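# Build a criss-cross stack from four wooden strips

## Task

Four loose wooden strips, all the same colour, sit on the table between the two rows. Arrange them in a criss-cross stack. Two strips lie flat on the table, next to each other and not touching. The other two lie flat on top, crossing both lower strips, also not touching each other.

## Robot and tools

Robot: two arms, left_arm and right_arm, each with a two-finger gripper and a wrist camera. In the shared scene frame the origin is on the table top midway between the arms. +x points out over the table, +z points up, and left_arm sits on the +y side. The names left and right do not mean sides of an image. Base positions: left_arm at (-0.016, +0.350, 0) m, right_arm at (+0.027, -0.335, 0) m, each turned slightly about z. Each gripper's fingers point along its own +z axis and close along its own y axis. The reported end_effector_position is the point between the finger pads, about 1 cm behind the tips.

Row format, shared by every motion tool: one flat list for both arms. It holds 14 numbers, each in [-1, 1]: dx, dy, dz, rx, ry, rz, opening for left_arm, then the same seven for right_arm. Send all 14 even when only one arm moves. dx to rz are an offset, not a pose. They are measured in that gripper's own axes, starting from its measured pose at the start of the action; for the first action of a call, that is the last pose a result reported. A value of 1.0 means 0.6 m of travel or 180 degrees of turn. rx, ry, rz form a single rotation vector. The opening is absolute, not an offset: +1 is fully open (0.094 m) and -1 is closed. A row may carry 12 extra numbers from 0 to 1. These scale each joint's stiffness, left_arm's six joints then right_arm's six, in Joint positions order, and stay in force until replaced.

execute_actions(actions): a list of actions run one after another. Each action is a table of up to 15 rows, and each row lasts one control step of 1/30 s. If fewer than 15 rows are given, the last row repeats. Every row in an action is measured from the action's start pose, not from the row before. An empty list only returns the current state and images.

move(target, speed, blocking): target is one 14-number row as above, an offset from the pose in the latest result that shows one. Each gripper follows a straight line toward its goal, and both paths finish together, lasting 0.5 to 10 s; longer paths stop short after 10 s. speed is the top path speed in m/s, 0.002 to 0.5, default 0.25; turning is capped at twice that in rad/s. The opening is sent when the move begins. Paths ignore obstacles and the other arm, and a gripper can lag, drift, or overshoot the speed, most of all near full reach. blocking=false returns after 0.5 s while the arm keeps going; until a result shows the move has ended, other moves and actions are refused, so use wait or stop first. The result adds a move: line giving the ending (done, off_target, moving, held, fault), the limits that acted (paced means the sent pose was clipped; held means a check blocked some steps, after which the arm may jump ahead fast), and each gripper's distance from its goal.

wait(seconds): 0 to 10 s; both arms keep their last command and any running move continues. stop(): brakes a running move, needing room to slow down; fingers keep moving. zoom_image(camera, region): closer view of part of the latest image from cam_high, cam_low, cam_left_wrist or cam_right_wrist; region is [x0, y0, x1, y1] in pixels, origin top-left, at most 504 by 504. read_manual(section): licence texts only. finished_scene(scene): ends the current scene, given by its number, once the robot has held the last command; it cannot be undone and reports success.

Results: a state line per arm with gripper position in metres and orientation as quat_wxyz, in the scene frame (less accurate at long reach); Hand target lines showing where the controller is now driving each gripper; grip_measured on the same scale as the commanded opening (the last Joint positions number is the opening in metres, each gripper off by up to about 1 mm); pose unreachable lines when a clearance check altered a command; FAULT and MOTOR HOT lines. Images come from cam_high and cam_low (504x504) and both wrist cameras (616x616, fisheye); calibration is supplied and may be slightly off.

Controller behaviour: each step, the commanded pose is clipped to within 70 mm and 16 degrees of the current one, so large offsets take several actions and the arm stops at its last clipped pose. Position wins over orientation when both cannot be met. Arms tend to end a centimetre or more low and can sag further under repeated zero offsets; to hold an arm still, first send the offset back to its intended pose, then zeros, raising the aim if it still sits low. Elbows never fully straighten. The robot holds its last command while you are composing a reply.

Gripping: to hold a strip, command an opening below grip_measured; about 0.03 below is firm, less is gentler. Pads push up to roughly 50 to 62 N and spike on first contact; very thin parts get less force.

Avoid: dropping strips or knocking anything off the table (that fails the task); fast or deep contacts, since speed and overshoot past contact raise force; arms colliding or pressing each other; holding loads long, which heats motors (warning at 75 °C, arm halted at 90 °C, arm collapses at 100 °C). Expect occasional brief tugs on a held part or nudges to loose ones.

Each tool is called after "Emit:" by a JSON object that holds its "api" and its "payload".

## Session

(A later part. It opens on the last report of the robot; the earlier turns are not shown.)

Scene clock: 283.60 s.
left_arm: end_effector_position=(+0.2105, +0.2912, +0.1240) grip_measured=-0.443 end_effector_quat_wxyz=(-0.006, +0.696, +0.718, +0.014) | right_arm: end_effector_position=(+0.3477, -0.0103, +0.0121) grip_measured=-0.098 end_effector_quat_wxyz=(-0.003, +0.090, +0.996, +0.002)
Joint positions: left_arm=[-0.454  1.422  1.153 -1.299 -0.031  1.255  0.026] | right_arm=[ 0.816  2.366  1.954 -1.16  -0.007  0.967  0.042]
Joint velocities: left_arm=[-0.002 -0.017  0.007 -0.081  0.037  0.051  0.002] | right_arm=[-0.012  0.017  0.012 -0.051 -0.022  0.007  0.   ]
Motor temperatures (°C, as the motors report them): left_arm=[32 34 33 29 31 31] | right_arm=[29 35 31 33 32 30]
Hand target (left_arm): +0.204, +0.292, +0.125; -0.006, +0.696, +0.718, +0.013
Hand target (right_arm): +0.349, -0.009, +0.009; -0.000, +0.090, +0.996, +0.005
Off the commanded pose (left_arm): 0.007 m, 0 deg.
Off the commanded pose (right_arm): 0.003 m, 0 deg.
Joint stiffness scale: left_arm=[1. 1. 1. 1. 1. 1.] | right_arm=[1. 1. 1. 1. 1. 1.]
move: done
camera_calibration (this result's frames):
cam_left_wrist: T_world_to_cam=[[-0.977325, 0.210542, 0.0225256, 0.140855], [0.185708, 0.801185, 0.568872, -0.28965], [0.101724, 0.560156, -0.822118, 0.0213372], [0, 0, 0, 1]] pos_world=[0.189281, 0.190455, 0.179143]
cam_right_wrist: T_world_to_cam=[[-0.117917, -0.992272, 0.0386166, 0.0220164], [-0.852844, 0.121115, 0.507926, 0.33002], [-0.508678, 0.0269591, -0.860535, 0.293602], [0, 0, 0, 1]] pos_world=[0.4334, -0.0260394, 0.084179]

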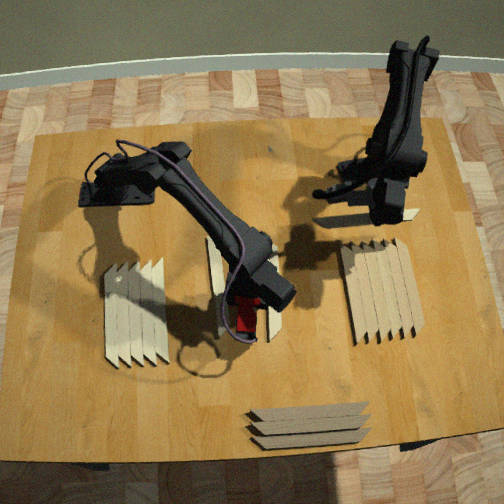

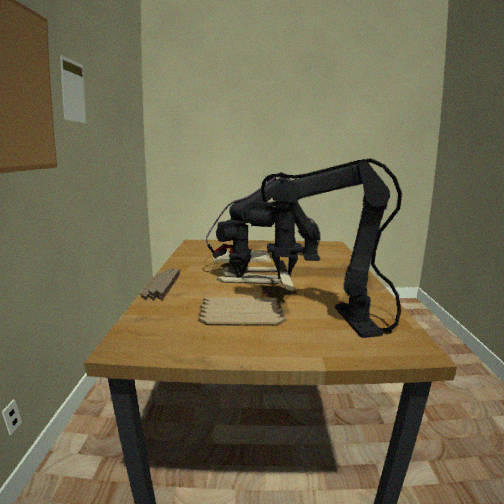

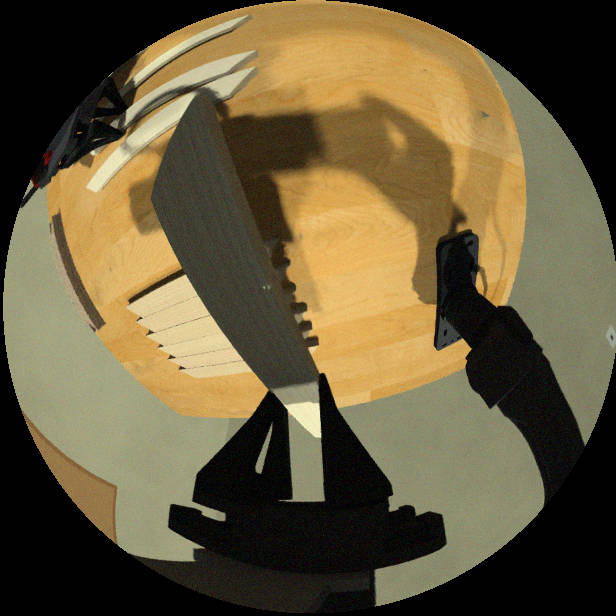

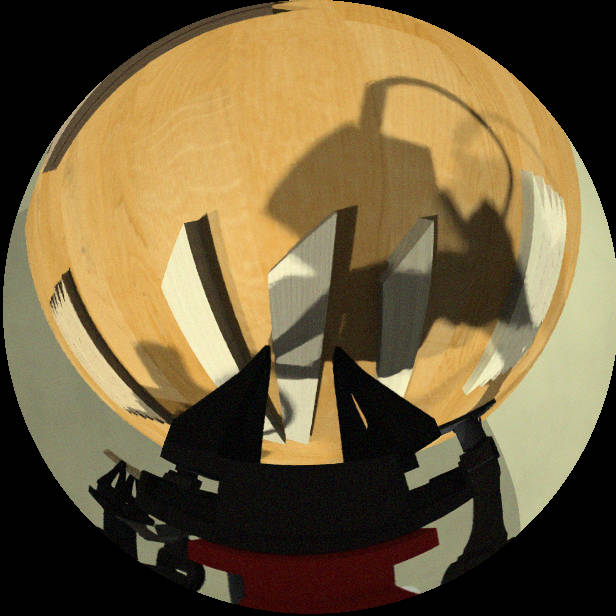

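Emit:
{"api": "execute_actions", "payload": {"actions": [[[0.003,-0.0116,-0.002,0,0,0,-0.475,0,0,0,0,0,0,-0.03],[0.003,-0.0116,-0.002,0,0,0,-0.475,0,0,0,0,0,0,0.04],[0.003,-0.0116,-0.002,0,0,0,-0.475,0,0,0,0,0,0,0.11],[0.003,-0.0116,-0.002,0,0,0,-0.475,0,0,0,0,0,0,0.18],[0.003,-0.0116,-0.002,0,0,0,-0.475,0,0,0,0,0,0,0.25],[0.003,-0.0116,-0.002,0,0,0,-0.475,0,0,0,0,0,0,0.32],[0.003,-0.0116,-0.002,0,0,0,-0.475,0,0,0,0,0,0,0.39],[0.003,-0.0116,-0.002,0,0,0,-0.475,0,0,0,0,0,0,0.45],[0.003,-0.0116,-0.002,0,0,0,-0.475,0,0,0,0,0,0,0.5],[0.003,-0.0116,-0.002,0,0,0,-0.475,0,0,0,0,0,0,0.54],[0.003,-0.0116,-0.002,0,0,0,-0.475,0,0,0,0,0,0,0.57],[0.003,-0.0116,-0.002,0,0,0,-0.475,0,0,0,0,0,0,0.6],[0.003,-0.0116,-0.002,0,0,0,-0.475,0,0,0,0,0,0,0.62],[0.003,-0.0116,-0.002,0,0,0,-0.475,0,0,0,0,0,0,0.64],[0.003,-0.0116,-0.002,0,0,0,-0.475,0,0,0,0,0,0,0.66]],[[0,0,0,0,0,0,-0.475,0,0,0,0,0,0,0.68],[0,0,0,0,0,0,-0.475,0,0,0,0,0,0,0.70],[0,0,0,0,0,0,-0.475,0,0,0,0,0,0,0.72],[0,0,0,0,0,0,-0.475,0,0,0,0,0,0,0.74],[0,0,0,0,0,0,-0.475,0,0,0,0,0,0,0.76],[0,0,0,0,0,0,-0.475,0,0,0,0,0,0,0.78],[0,0,0,0,0,0,-0.475,0,0,0,0,0,0,0.80],[0,0,0,0,0,0,-0.475,0,0,0,0,0,0,0.82],[0,0,0,0,0,0,-0.475,0,0,0,0,0,0,0.84],[0,0,0,0,0,0,-0.475,0,0,0,0,0,0,0.85],[0,0,0,0,0,0,-0.475,0,0,0,0,0,0,0.86],[0,0,0,0,0,0,-0.475,0,0,0,0,0,0,0.87],[0,0,0,0,0,0,-0.475,0,0,0,0,0,0,0.88],[0,0,0,0,0,0,-0.475,0,0,0,0,0,0,0.88],[0,0,0,0,0,0,-0.475,0,0,0,0,0,0,0.88]]]}}

Scene clock: 293.23 s.
left_arm: end_effector_position=(+0.2106, +0.2918, +0.1241) grip_measured=-0.443 end_effector_quat_wxyz=(-0.007, +0.696, +0.718, +0.016) | right_arm: end_effector_position=(+0.3478, -0.0100, +0.0121) grip_measured=+0.878 end_effector_quat_wxyz=(-0.003, +0.090, +0.996, +0.002)
Joint positions: left_arm=[-0.454  1.422  1.153 -1.299 -0.034  1.255  0.026] | right_arm=[ 0.816  2.366  1.954 -1.159 -0.007  0.967  0.088]
Joint velocities: left_arm=[ 0.007 -0.002  0.007  0.037 -0.037 -0.066 -0.   ] | right_arm=[-0.002 -0.002 -0.002  0.037 -0.066 -0.022  0.001]
Motor temperatures (°C, as the motors report them): left_arm=[32 33 33 29 31 31] | right_arm=[29 35 31 33 32 30]
Hand target (left_arm): +0.211, +0.291, +0.124; -0.006, +0.696, +0.718, +0.015
Hand target (right_arm): +0.348, -0.010, +0.012; -0.003, +0.090, +0.996, +0.002
Off the commanded pose (left_arm): 0.000 m, 0 deg.
Off the commanded pose (right_arm): 0.000 m, 0 deg.
Joint stiffness scale: left_arm=[1. 1. 1. 1. 1. 1.] | right_arm=[1. 1. 1. 1. 1. 1.]
camera_calibration (this result's frames):
cam_left_wrist: T_world_to_cam=[[-0.977349, 0.210459, 0.02228, 0.140958], [0.185152, 0.799307, 0.571688, -0.289848], [0.102508, 0.562864, -0.820169, 0.0198103], [0, 0, 0, 1]] pos_world=[0.1894, 0.190861, 0.17881]
cam_right_wrist: T_world_to_cam=[[-0.117938, -0.992313, 0.0374816, 0.0223025], [-0.853117, 0.120567, 0.507598, 0.330213], [-0.508215, 0.0278886, -0.860779, 0.293524], [0, 0, 0, 1]] pos_world=[0.433514, -0.0258677, 0.0842081]

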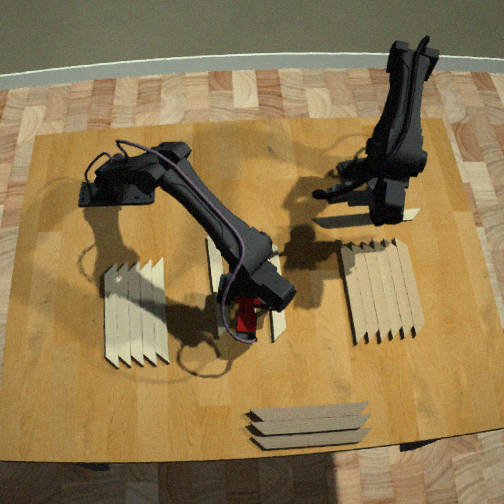

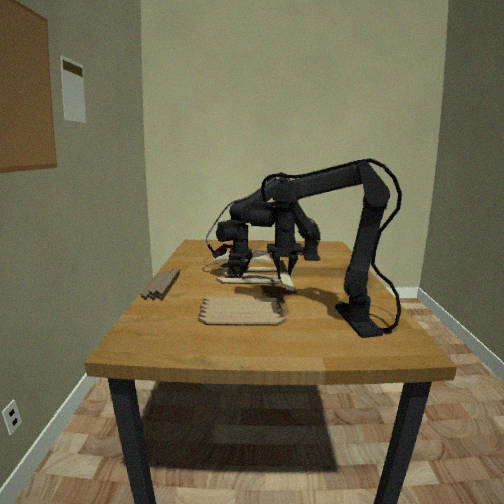

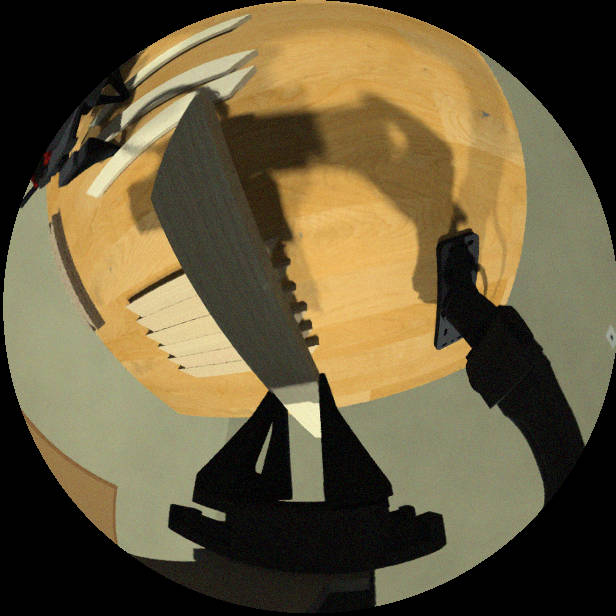

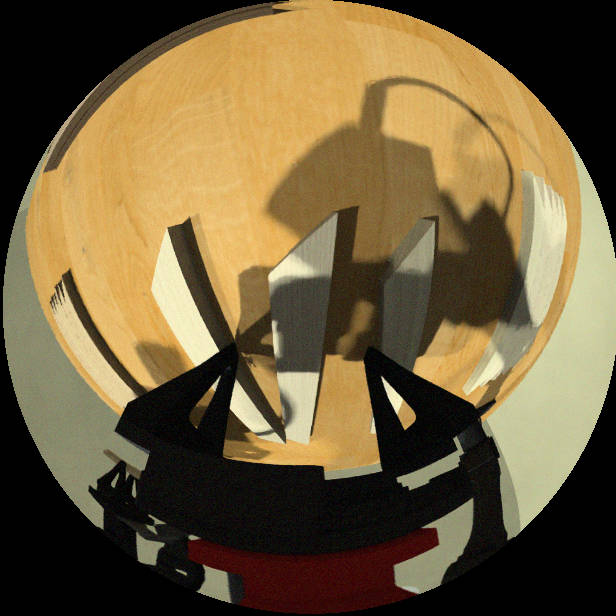

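Emit:
{"api": "execute_actions", "payload": {"actions": [[[0,0,0,0,0,0,-0.475,0,0,0,0,0,0,0.78],[0,0,0,0,0,0,-0.475,0,0,0,0,0,0,0.66],[0,0,0,0,0,0,-0.475,0,0,0,0,0,0,0.54],[0,0,0,0,0,0,-0.475,0,0,0,0,0,0,0.42],[0,0,0,0,0,0,-0.475,0,0,0,0,0,0,0.30],[0,0,0,0,0,0,-0.475,0,0,0,0,0,0,0.18],[0,0,0,0,0,0,-0.475,0,0,0,0,0,0,0.07],[0,0,0,0,0,0,-0.475,0,0,0,0,0,0,-0.03],[0,0,0,0,0,0,-0.475,0,0,0,0,0,0,-0.11],[0,0,0,0,0,0,-0.475,0,0,0,0,0,0,-0.17],[0,0,0,0,0,0,-0.475,0,0,0,0,0,0,-0.21],[0,0,0,0,0,0,-0.475,0,0,0,0,0,0,-0.24],[0,0,0,0,0,0,-0.475,0,0,0,0,0,0,-0.27],[0,0,0,0,0,0,-0.475,0,0,0,0,0,0,-0.30],[0,0,0,0,0,0,-0.475,0,0,0,0,0,0,-0.32]],[[0,0,0,0,0,0,-0.475,0,0,0,0,0,0,-0.34],[0,0,0,0,0,0,-0.475,0,0,0,0,0,0,-0.36],[0,0,0,0,0,0,-0.475,0,0,0,0,0,0,-0.38],[0,0,0,0,0,0,-0.475,0,0,0,0,0,0,-0.395],[0,0,0,0,0,0,-0.475,0,0,0,0,0,0,-0.41],[0,0,0,0,0,0,-0.475,0,0,0,0,0,0,-0.42],[0,0,0,0,0,0,-0.475,0,0,0,0,0,0,-0.43],[0,0,0,0,0,0,-0.475,0,0,0,0,0,0,-0.44],[0,0,0,0,0,0,-0.475,0,0,0,0,0,0,-0.45],[0,0,0,0,0,0,-0.475,0,0,0,0,0,0,-0.46],[0,0,0,0,0,0,-0.475,0,0,0,0,0,0,-0.47],[0,0,0,0,0,0,-0.475,0,0,0,0,0,0,-0.475],[0,0,0,0,0,0,-0.475,0,0,0,0,0,0,-0.475],[0,0,0,0,0,0,-0.475,0,0,0,0,0,0,-0.475],[0,0,0,0,0,0,-0.475,0,0,0,0,0,0,-0.475]]]}}

Emit:
{"api": "move", "payload": {"target": [0,0,0,0,0,0,-0.475, 0,0,-0.09,0,0,0,-0.475], "speed": 0.1}}

Scene clock: 299.77 s.
left_arm: end_effector_position=(+0.2108, +0.2924, +0.1241) grip_measured=-0.443 end_effector_quat_wxyz=(-0.008, +0.696, +0.718, +0.017) | right_arm: end_effector_position=(+0.3476, -0.0098, +0.0121) grip_measured=-0.453 end_effector_quat_wxyz=(-0.003, +0.090, +0.996, +0.003)
Joint positions: left_arm=[-0.454  1.422  1.153 -1.299 -0.037  1.255  0.026] | right_arm=[ 0.816  2.366  1.954 -1.159 -0.008  0.967  0.026]
Joint velocities: left_arm=[-0.002 -0.017 -0.007 -0.022  0.066 -0.007  0.   ] | right_arm=[-0.012  0.007  0.007 -0.037  0.11  -0.037 -0.001]
Motor temperatures (°C, as the motors report them): left_arm=[32 33 33 29 31 31] | right_arm=[29 35 31 33 32 30]
Hand target (left_arm): +0.211, +0.292, +0.124; -0.007, +0.696, +0.718, +0.016
Hand target (right_arm): +0.348, -0.010, +0.012; -0.003, +0.090, +0.996, +0.003
Off the commanded pose (left_arm): 0.000 m, 0 deg.
Off the commanded pose (right_arm): 0.000 m, 0 deg.
Joint stiffness scale: left_arm=[1. 1. 1. 1. 1. 1.] | right_arm=[1. 1. 1. 1. 1. 1.]
camera_calibration (this result's frames):
cam_left_wrist: T_world_to_cam=[[-0.977372, 0.210376, 0.0220342, 0.141061], [0.184594, 0.79742, 0.574497, -0.29004], [0.10329, 0.565565, -0.81821, 0.0182827], [0, 0, 0, 1]] pos_world=[0.18952, 0.191268, 0.178478]
cam_right_wrist: T_world_to_cam=[[-0.117897, -0.992353, 0.0365402, 0.0224672], [-0.852568, 0.120019, 0.508649, 0.329816], [-0.509145, 0.0288153, -0.860198, 0.293748], [0, 0, 0, 1]] pos_world=[0.433399, -0.0257533, 0.0841004]

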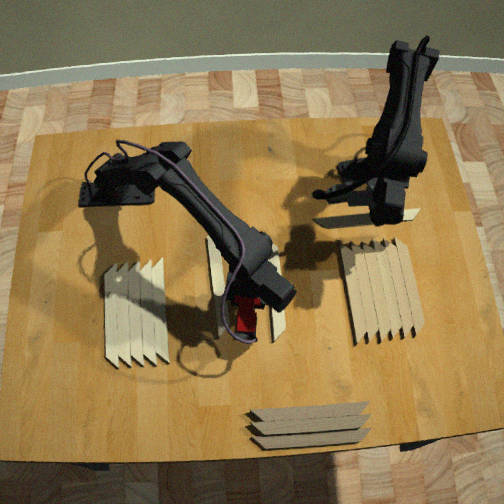

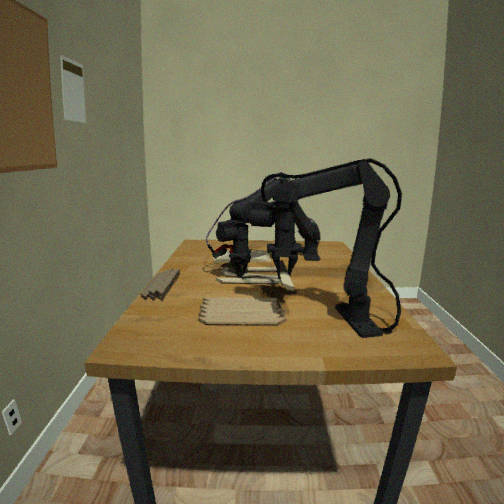

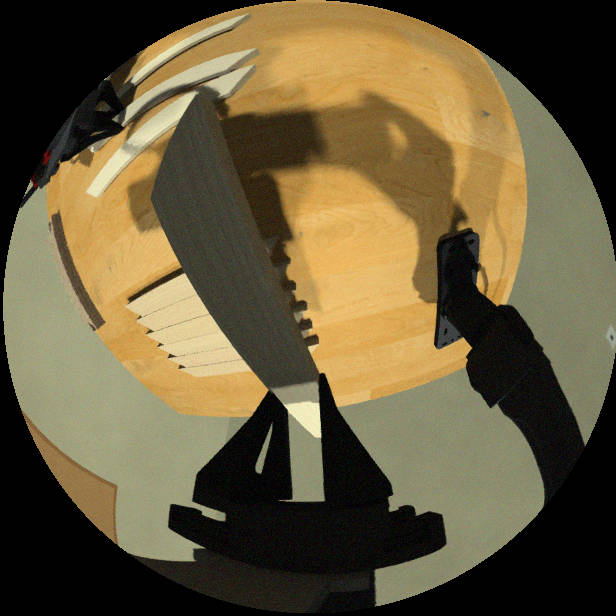

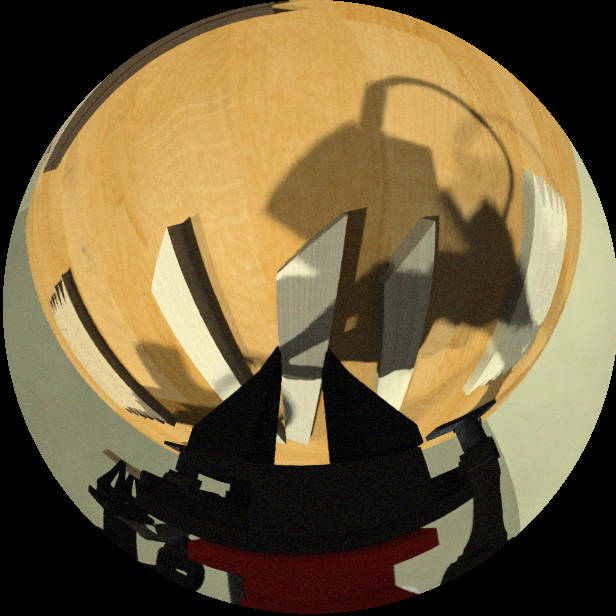

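Scene clock: 300.90 s.
left_arm: end_effector_position=(+0.2109, +0.2927, +0.1241) grip_measured=-0.443 end_effector_quat_wxyz=(-0.008, +0.696, +0.718, +0.018) | right_arm: end_effector_position=(+0.3441, -0.0133, +0.0474) grip_measured=-0.453 end_effector_quat_wxyz=(-0.014, +0.090, +0.996, -0.010)
Joint positions: left_arm=[-0.454  1.422  1.153 -1.299 -0.039  1.255  0.026] | right_arm=[ 0.816  2.366  2.094 -1.333 -0.008  0.967  0.026]
Joint velocities: left_arm=[ 0.007 -0.007 -0.002 -0.007  0.007 -0.037 -0.   ] | right_arm=[ 0.002 -0.007  0.002 -0.081 -0.051 -0.037 -0.   ]
Motor temperatures (°C, as the motors report them): left_arm=[32 33 33 29 31 31] | right_arm=[29 35 31 33 32 30]
Hand target (left_arm): +0.211, +0.292, +0.124; -0.008, +0.696, +0.718, +0.017
Hand target (right_arm): +0.347, -0.011, +0.066; -0.003, +0.090, +0.996, +0.003
Off the commanded pose (left_arm): 0.000 m, 0 deg.
Off the commanded pose (right_arm): 0.019 m, 2 deg.
Joint stiffness scale: left_arm=[1. 1. 1. 1. 1. 1.] | right_arm=[1. 1. 1. 1. 1. 1.]
move: off_target (right_arm)
camera_calibration (this result's frames):
cam_left_wrist: T_world_to_cam=[[-0.977385, 0.210331, 0.0218975, 0.141118], [0.184282, 0.796367, 0.576055, -0.290145], [0.103724, 0.567062, -0.817118, 0.0174337], [0, 0, 0, 1]] pos_world=[0.189587, 0.191495, 0.178295]
cam_right_wrist: T_world_to_cam=[[-0.116685, -0.991137, 0.063504, 0.015595], [-0.840028, 0.132603, 0.526089, 0.304342], [-0.529846, 0.00804142, -0.848055, 0.328663], [0, 0, 0, 1]] pos_world=[0.431616, -0.0275426, 0.117623]

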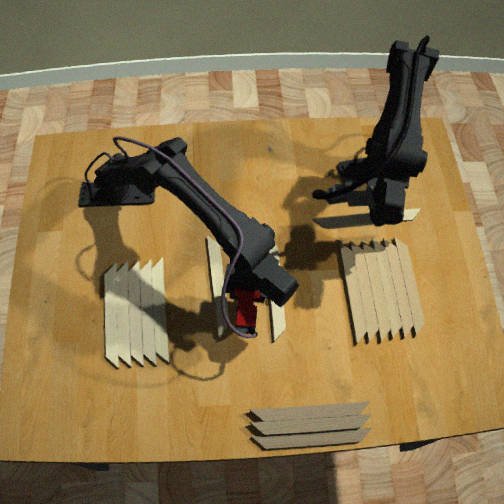

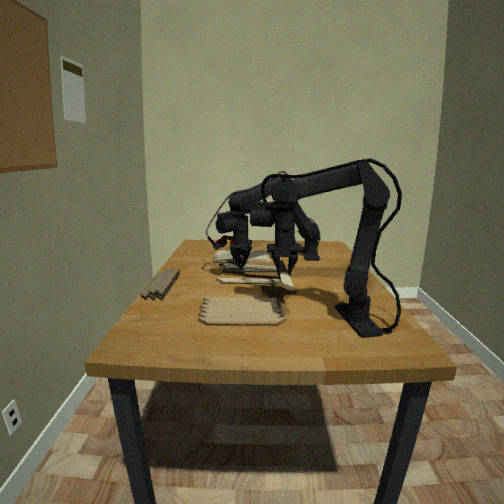

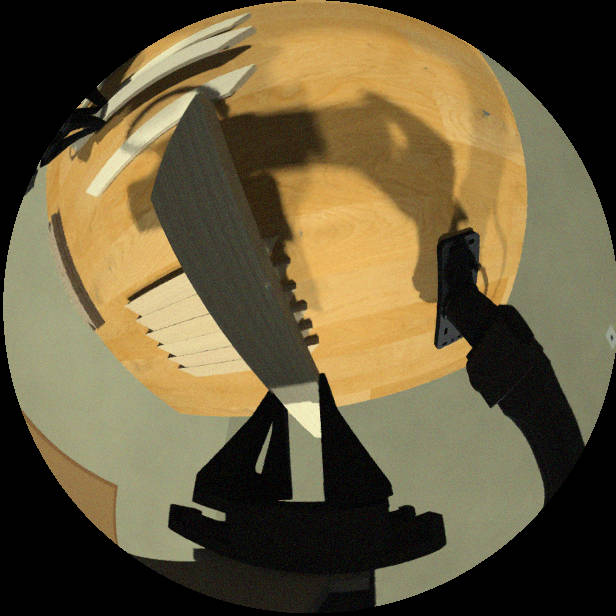

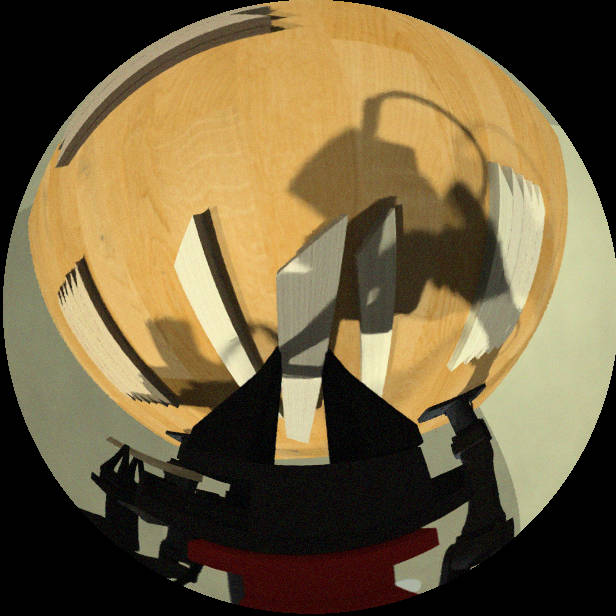

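Emit:
{"api": "move", "payload": {"target": [0,0,0,0,0,0,-0.475, -0.003,0.056,-0.025,0.0023,-0.0123,-0.568,-0.485], "speed": 0.45}}

Scene clock: 310.43 s.
left_arm: end_effector_position=(+0.2110, +0.2929, +0.1241) grip_measured=-0.443 end_effector_quat_wxyz=(-0.008, +0.696, +0.718, +0.019) | right_arm: end_effector_position=(+0.3545, +0.0146, +0.0535) grip_measured=-0.453 end_effector_quat_wxyz=(+0.006, +0.713, -0.701, +0.002)
Joint positions: left_arm=[-0.454  1.422  1.153 -1.299 -0.041  1.255  0.026] | right_arm=[ 0.846  2.499  2.358 -1.442  0.003 -0.77   0.026]
Joint velocities: left_arm=[ 0.002 -0.017 -0.012 -0.051  0.051  0.066  0.001] | right_arm=[ 0.012 -0.002  0.017 -0.095 -0.081 -0.007 -0.001]
Motor temperatures (°C, as the motors report them): left_arm=[32 33 33 29 31 31] | right_arm=[29 36 31 33 32 30]
Hand target (left_arm): +0.211, +0.293, +0.124; -0.008, +0.696, +0.718, +0.018
Hand target (right_arm): +0.352, +0.019, +0.062; +0.000, +0.719, -0.695, +0.001
Off the commanded pose (left_arm): 0.000 m, 0 deg.
Off the commanded pose (right_arm): 0.010 m, 1 deg.
Joint stiffness scale: left_arm=[1. 1. 1. 1. 1. 1.] | right_arm=[1. 1. 1. 1. 1. 1.]
move: done
camera_calibration (this result's frames):
cam_left_wrist: T_world_to_cam=[[-0.977395, 0.210295, 0.021788, 0.141163], [0.184032, 0.795524, 0.577299, -0.290228], [0.10407, 0.568259, -0.816242, 0.0167544], [0, 0, 0, 1]] pos_world=[0.18964, 0.191676, 0.178148]
cam_right_wrist: T_world_to_cam=[[0.996356, 0.0775893, 0.0354098, -0.364561], [0.0486105, -0.857769, 0.511732, 0.00633005], [0.0700784, -0.508146, -0.858415, 0.134601], [0, 0, 0, 1]] pos_world=[0.353493, 0.102113, 0.125214]

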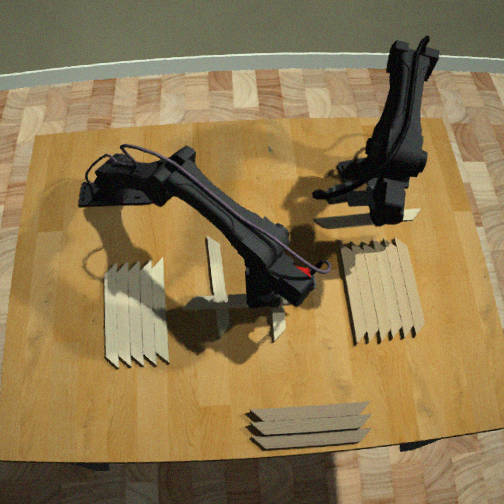

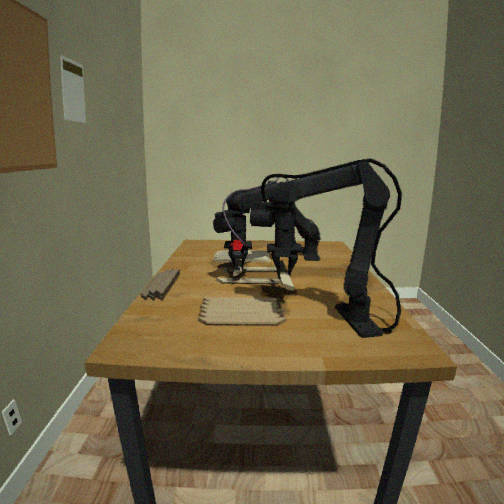

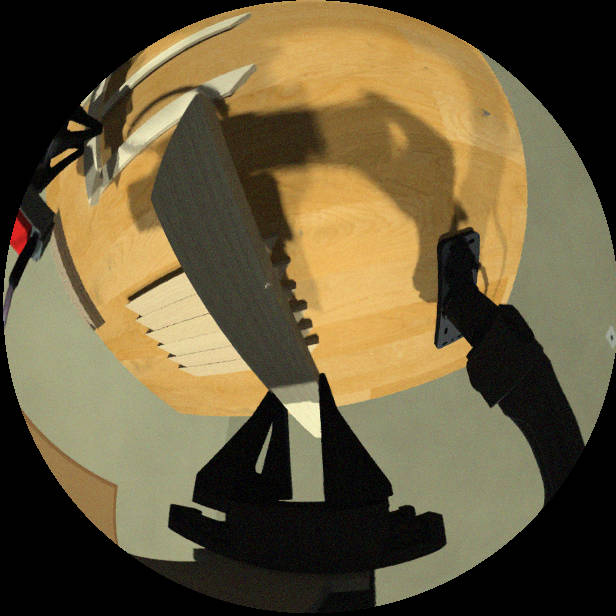

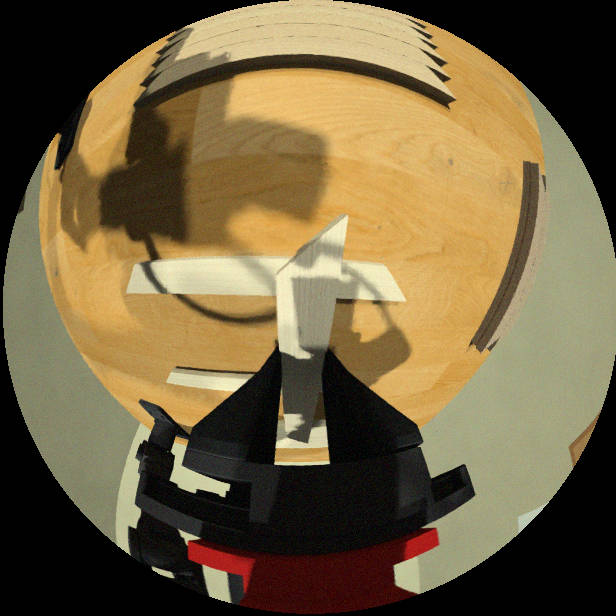

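Emit:
{"api": "move", "payload": {"target": [0,0,0,0,0,0,-0.475, 0,0,0.05,0,0,0,-0.485], "speed": 0.05}}

Scene clock: 312.57 s.
left_arm: end_effector_position=(+0.2111, +0.2933, +0.1241) grip_measured=-0.443 end_effector_quat_wxyz=(-0.009, +0.696, +0.718, +0.020) | right_arm: end_effector_position=(+0.3520, +0.0120, +0.0249) grip_measured=-0.453 end_effector_quat_wxyz=(+0.015, +0.714, -0.700, +0.002)
Joint positions: left_arm=[-0.454  1.422  1.153 -1.299 -0.043  1.255  0.026] | right_arm=[ 0.846  2.499  2.244 -1.347  0.003 -0.772  0.026]
Joint velocities: left_arm=[-0.002 -0.007 -0.012 -0.022  0.007  0.139 -0.001] | right_arm=[-0.007  0.002  0.002  0.022 -0.095  0.022 -0.   ]
Motor temperatures (°C, as the motors report them): left_arm=[32 33 33 29 31 31] | right_arm=[29 36 31 33 32 30]
Hand target (left_arm): +0.211, +0.293, +0.124; -0.008, +0.696, +0.718, +0.019
Hand target (right_arm): +0.355, +0.015, +0.024; +0.006, +0.713, -0.701, +0.002
Off the commanded pose (left_arm): 0.000 m, 0 deg.
Off the commanded pose (right_arm): 0.004 m, 1 deg.
Joint stiffness scale: left_arm=[1. 1. 1. 1. 1. 1.] | right_arm=[1. 1. 1. 1. 1. 1.]
move: done
camera_calibration (this result's frames):
cam_left_wrist: T_world_to_cam=[[-0.977408, 0.21025, 0.0216512, 0.14122], [0.18372, 0.794466, 0.578853, -0.290329], [0.104503, 0.569753, -0.815144, 0.0159051], [0, 0, 0, 1]] pos_world=[0.189707, 0.191903, 0.177965]
cam_right_wrist: T_world_to_cam=[[0.996522, 0.0806487, 0.0209786, -0.360617], [0.0578027, -0.850302, 0.523111, 0.015229], [0.0600264, -0.520079, -0.852006, 0.112389], [0, 0, 0, 1]] pos_world=[0.351736, 0.100483, 0.0953545]

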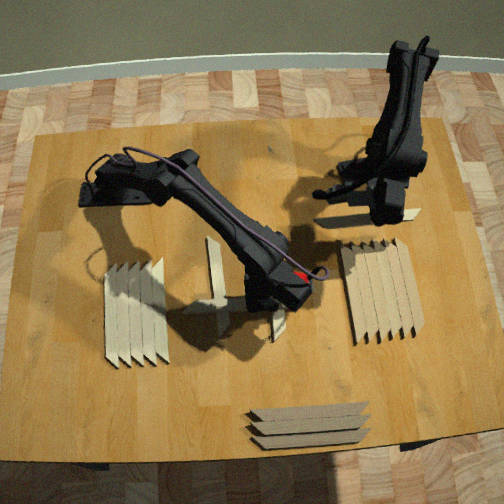

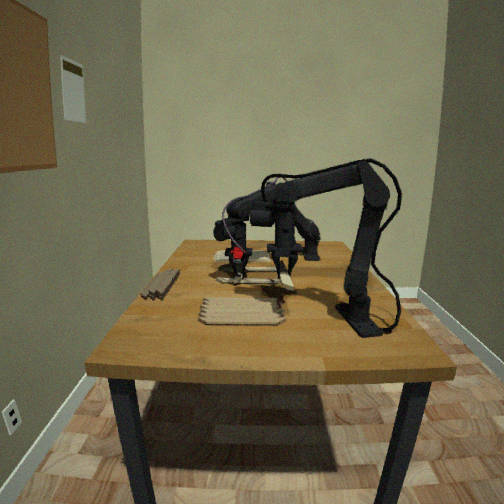

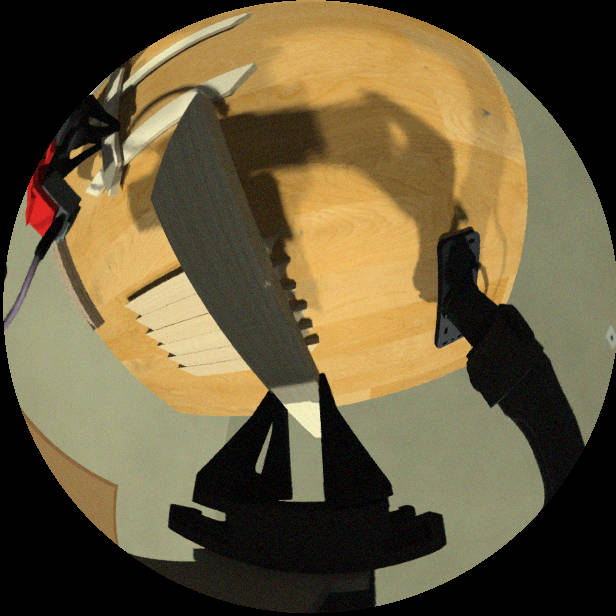

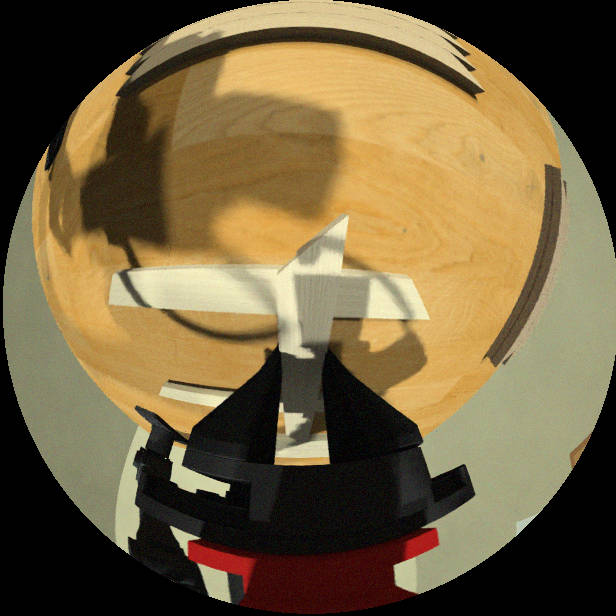

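Emit:
{"api": "move", "payload": {"target": [0,0,0,0,0,0,-0.475, -0.003,-0.003,0.007,0.009,-0.011,0,-0.485], "speed": 0.02}}

Scene clock: 317.43 s.
left_arm: end_effector_position=(+0.2112, +0.2935, +0.1241) grip_measured=-0.443 end_effector_quat_wxyz=(-0.009, +0.696, +0.718, +0.020) | right_arm: end_effector_position=(+0.3519, +0.0119, +0.0242) grip_measured=-0.453 end_effector_quat_wxyz=(+0.001, +0.714, -0.700, +0.002)
Joint positions: left_arm=[-0.454  1.422  1.153 -1.299 -0.044  1.255  0.026] | right_arm=[ 0.846  2.456  2.164 -1.282  0.003 -0.772  0.026]
Joint velocities: left_arm=[-0.017 -0.002  0.002 -0.037  0.007  0.066  0.001] | right_arm=[ 0.002  0.002 -0.017 -0.051 -0.037 -0.007 -0.   ]
Motor temperatures (°C, as the motors report them): left_arm=[32 33 33 29 31 31] | right_arm=[29 36 31 33 32 30]
Hand target (left_arm): +0.211, +0.293, +0.124; -0.009, +0.696, +0.718, +0.020
Hand target (right_arm): +0.354, +0.014, +0.021; -0.006, +0.714, -0.700, -0.000
Off the commanded pose (left_arm): 0.000 m, 0 deg.
Off the commanded pose (right_arm): 0.004 m, 1 deg.
Joint stiffness scale: left_arm=[1. 1. 1. 1. 1. 1.] | right_arm=[1. 1. 1. 1. 1. 1.]
move: done
camera_calibration (this result's frames):
cam_left_wrist: T_world_to_cam=[[-0.977418, 0.210214, 0.0215416, 0.141266], [0.183469, 0.793618, 0.580095, -0.29041], [0.104848, 0.570947, -0.814264, 0.0152255], [0, 0, 0, 1]] pos_world=[0.18976, 0.192085, 0.17782]
cam_right_wrist: T_world_to_cam=[[0.995915, 0.0800017, 0.0418751, -0.360749], [0.0478587, -0.860901, 0.506516, 0.0195382], [0.0765725, -0.502442, -0.861213, 0.105882], [0, 0, 0, 1]] pos_world=[0.350232, 0.0988808, 0.0963973]

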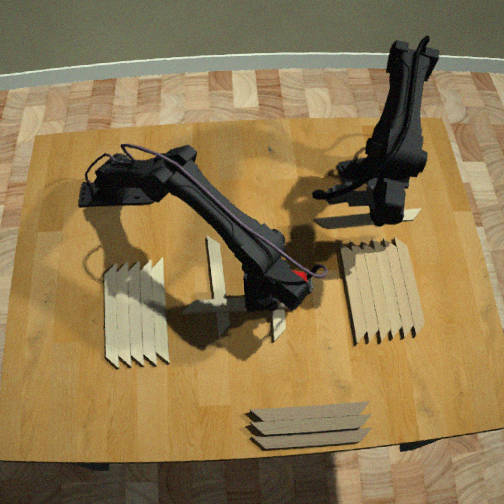

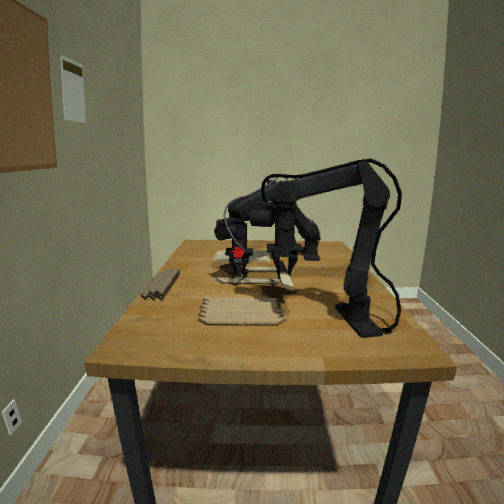

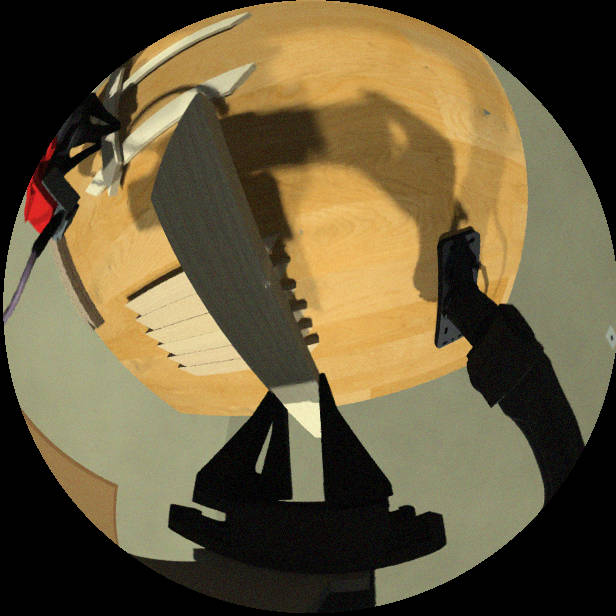

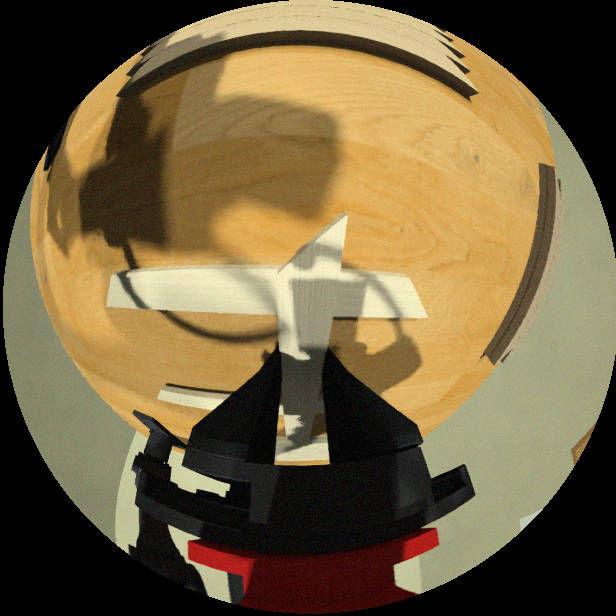

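Emit:
{"api": "execute_actions", "payload": {"actions": [[[0,0,0,0,0,0,-0.475,-0.003,-0.003,0.007,0.004,-0.004,0,-0.48],[0,0,0,0,0,0,-0.475,-0.003,-0.003,0.008,0.004,-0.004,0,-0.475],[0,0,0,0,0,0,-0.475,-0.003,-0.003,0.008,0.004,-0.004,0,-0.47],[0,0,0,0,0,0,-0.475,-0.003,-0.003,0.008,0.004,-0.004,0,-0.465],[0,0,0,0,0,0,-0.475,-0.003,-0.003,0.008,0.004,-0.004,0,-0.46],[0,0,0,0,0,0,-0.475,-0.003,-0.003,0.008,0.004,-0.004,0,-0.455],[0,0,0,0,0,0,-0.475,-0.003,-0.003,0.008,0.004,-0.004,0,-0.45],[0,0,0,0,0,0,-0.475,-0.003,-0.003,0.008,0.004,-0.004,0,-0.44],[0,0,0,0,0,0,-0.475,-0.003,-0.003,0.007,0.004,-0.004,0,-0.42],[0,0,0,0,0,0,-0.475,-0.003,-0.003,0.006,0.004,-0.004,0,-0.39],[0,0,0,0,0,0,-0.475,-0.003,-0.003,0.005,0.004,-0.004,0,-0.35],[0,0,0,0,0,0,-0.475,-0.003,-0.003,0.004,0.004,-0.004,0,-0.30],[0,0,0,0,0,0,-0.475,-0.003,-0.003,0.003,0.004,-0.004,0,-0.24],[0,0,0,0,0,0,-0.475,-0.003,-0.003,0.002,0.004,-0.004,0,-0.18],[0,0,0,0,0,0,-0.475,-0.003,-0.003,0.001,0.004,-0.004,0,-0.12]]]}}

Emit:
{"api": "move", "payload": {"target": [0,0,0,0,0,0,-0.475, 0,0,-0.09,0,0,0,-0.1], "speed": 0.15}}

Scene clock: 321.30 s.
left_arm: end_effector_position=(+0.2112, +0.2938, +0.1241) grip_measured=-0.443 end_effector_quat_wxyz=(-0.009, +0.696, +0.718, +0.021) | right_arm: end_effector_position=(+0.3514, +0.0113, +0.0213) grip_measured=-0.152 end_effector_quat_wxyz=(+0.002, +0.714, -0.700, +0.002)
Joint positions: left_arm=[-0.454  1.422  1.153 -1.299 -0.046  1.255  0.026] | right_arm=[ 0.846  2.456  2.152 -1.272  0.003 -0.772  0.04 ]
Joint velocities: left_arm=[ 0.007  0.002 -0.007  0.007 -0.037  0.022 -0.001] | right_arm=[ 0.002 -0.002 -0.017  0.037  0.037  0.022  0.06 ]
Motor temperatures (°C, as the motors report them): left_arm=[32 33 33 29 31 31] | right_arm=[29 36 31 33 32 30]
Hand target (left_arm): +0.211, +0.294, +0.124; -0.009, +0.696, +0.718, +0.020
Hand target (right_arm): +0.354, +0.014, +0.024; -0.007, +0.714, -0.700, +0.001
Off the commanded pose (left_arm): 0.000 m, 0 deg.
Off the commanded pose (right_arm): 0.004 m, 1 deg.
Joint stiffness scale: left_arm=[1. 1. 1. 1. 1. 1.] | right_arm=[1. 1. 1. 1. 1. 1.]
camera_calibration (this result's frames):
cam_left_wrist: T_world_to_cam=[[-0.977428, 0.210178, 0.021432, 0.141311], [0.183217, 0.792768, 0.581335, -0.290489], [0.105193, 0.57214, -0.813382, 0.0145458], [0, 0, 0, 1]] pos_world=[0.189814, 0.192268, 0.177674]
cam_right_wrist: T_world_to_cam=[[0.995968, 0.080059, 0.0404641, -0.360092], [0.0485204, -0.860196, 0.50765, 0.0203188], [0.075449, -0.50364, -0.860613, 0.103559], [0, 0, 0, 1]] pos_world=[0.349841, 0.0984634, 0.0933805]

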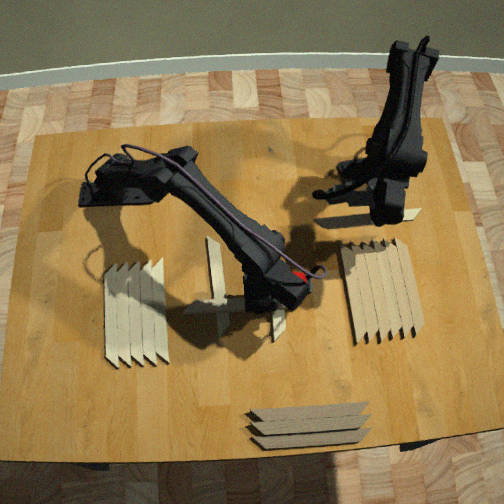

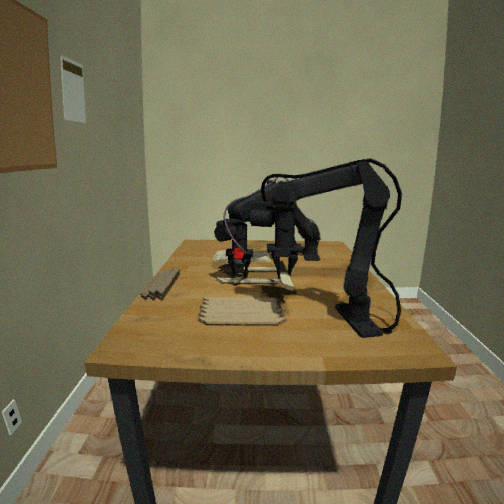

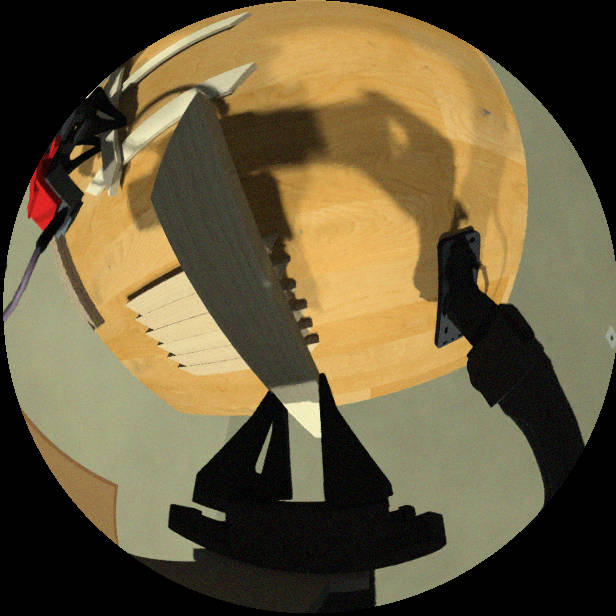

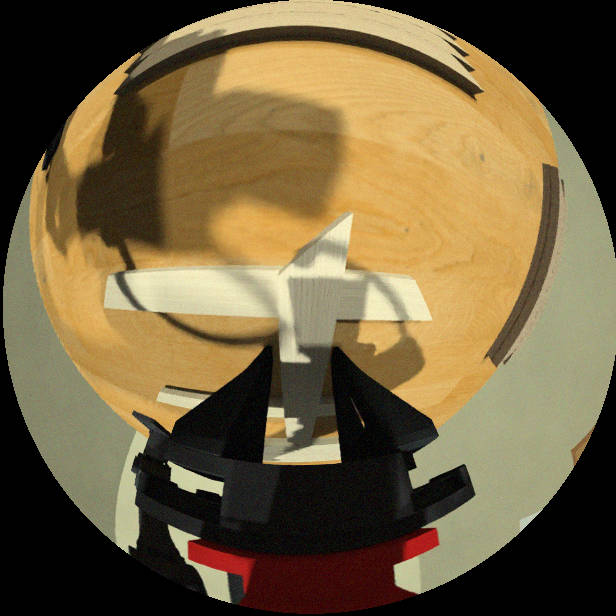

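Scene clock: 322.50 s.
left_arm: end_effector_position=(+0.2113, +0.2941, +0.1241) grip_measured=-0.443 end_effector_quat_wxyz=(-0.010, +0.696, +0.718, +0.022) | right_arm: end_effector_position=(+0.3495, +0.0092, +0.0677) grip_measured=-0.102 end_effector_quat_wxyz=(+0.009, +0.714, -0.700, +0.002)
Joint positions: left_arm=[-0.454  1.422  1.153 -1.299 -0.047  1.255  0.026] | right_arm=[ 0.846  2.468  2.357 -1.478  0.003 -0.772  0.042]
Joint velocities: left_arm=[ 0.017 -0.007  0.002 -0.051 -0.066  0.007 -0.001] | right_arm=[-0.022 -0.027  0.002 -0.081 -0.037 -0.022  0.   ]
Motor temperatures (°C, as the motors report them): left_arm=[32 32 33 29 31 31] | right_arm=[29 36 31 33 32 30]
Hand target (left_arm): +0.211, +0.294, +0.124; -0.009, +0.696, +0.718, +0.021
Hand target (right_arm): +0.351, +0.011, +0.075; +0.002, +0.714, -0.700, +0.002
Off the commanded pose (left_arm): 0.000 m, 0 deg.
Off the commanded pose (right_arm): 0.008 m, 1 deg.
Joint stiffness scale: left_arm=[1. 1. 1. 1. 1. 1.] | right_arm=[1. 1. 1. 1. 1. 1.]
move: done
camera_calibration (this result's frames):
cam_left_wrist: T_world_to_cam=[[-0.977438, 0.210143, 0.0213223, 0.141356], [0.182965, 0.791916, 0.582574, -0.290567], [0.105538, 0.573331, -0.812498, 0.0138659], [0, 0, 0, 1]] pos_world=[0.189867, 0.19245, 0.177529]
cam_right_wrist: T_world_to_cam=[[0.996268, 0.0804024, 0.0314037, -0.359401], [0.0527874, -0.855366, 0.515327, -0.00706242], [0.0682952, -0.511746, -0.856418, 0.144911], [0, 0, 0, 1]] pos_world=[0.348536, 0.0970135, 0.139031]

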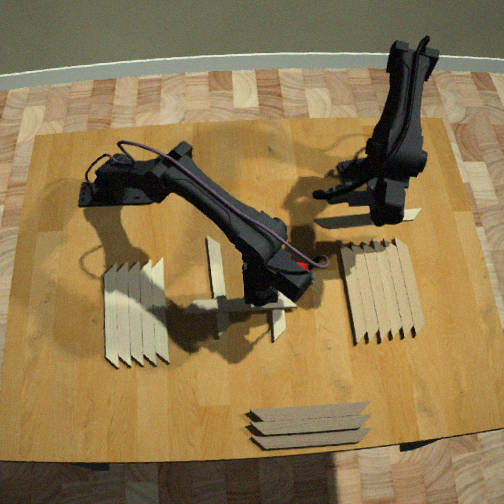

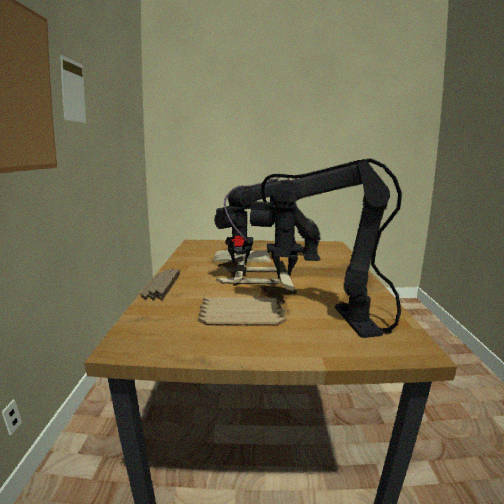

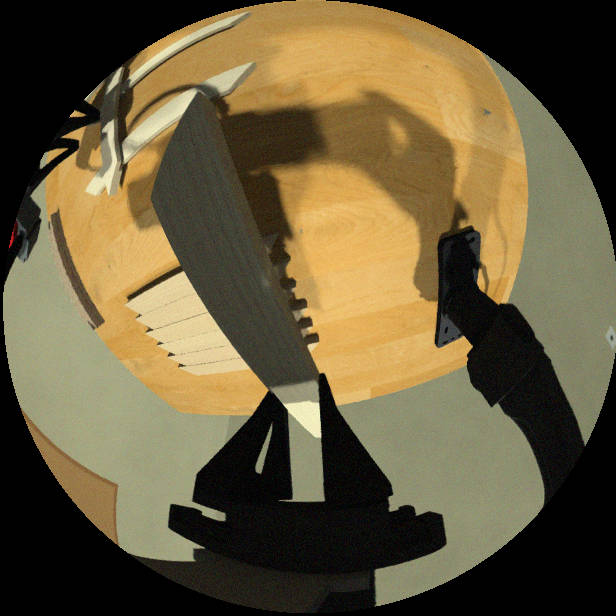

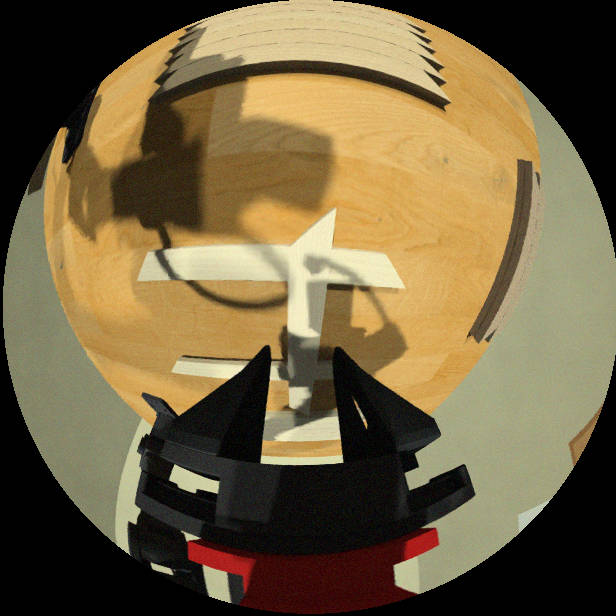

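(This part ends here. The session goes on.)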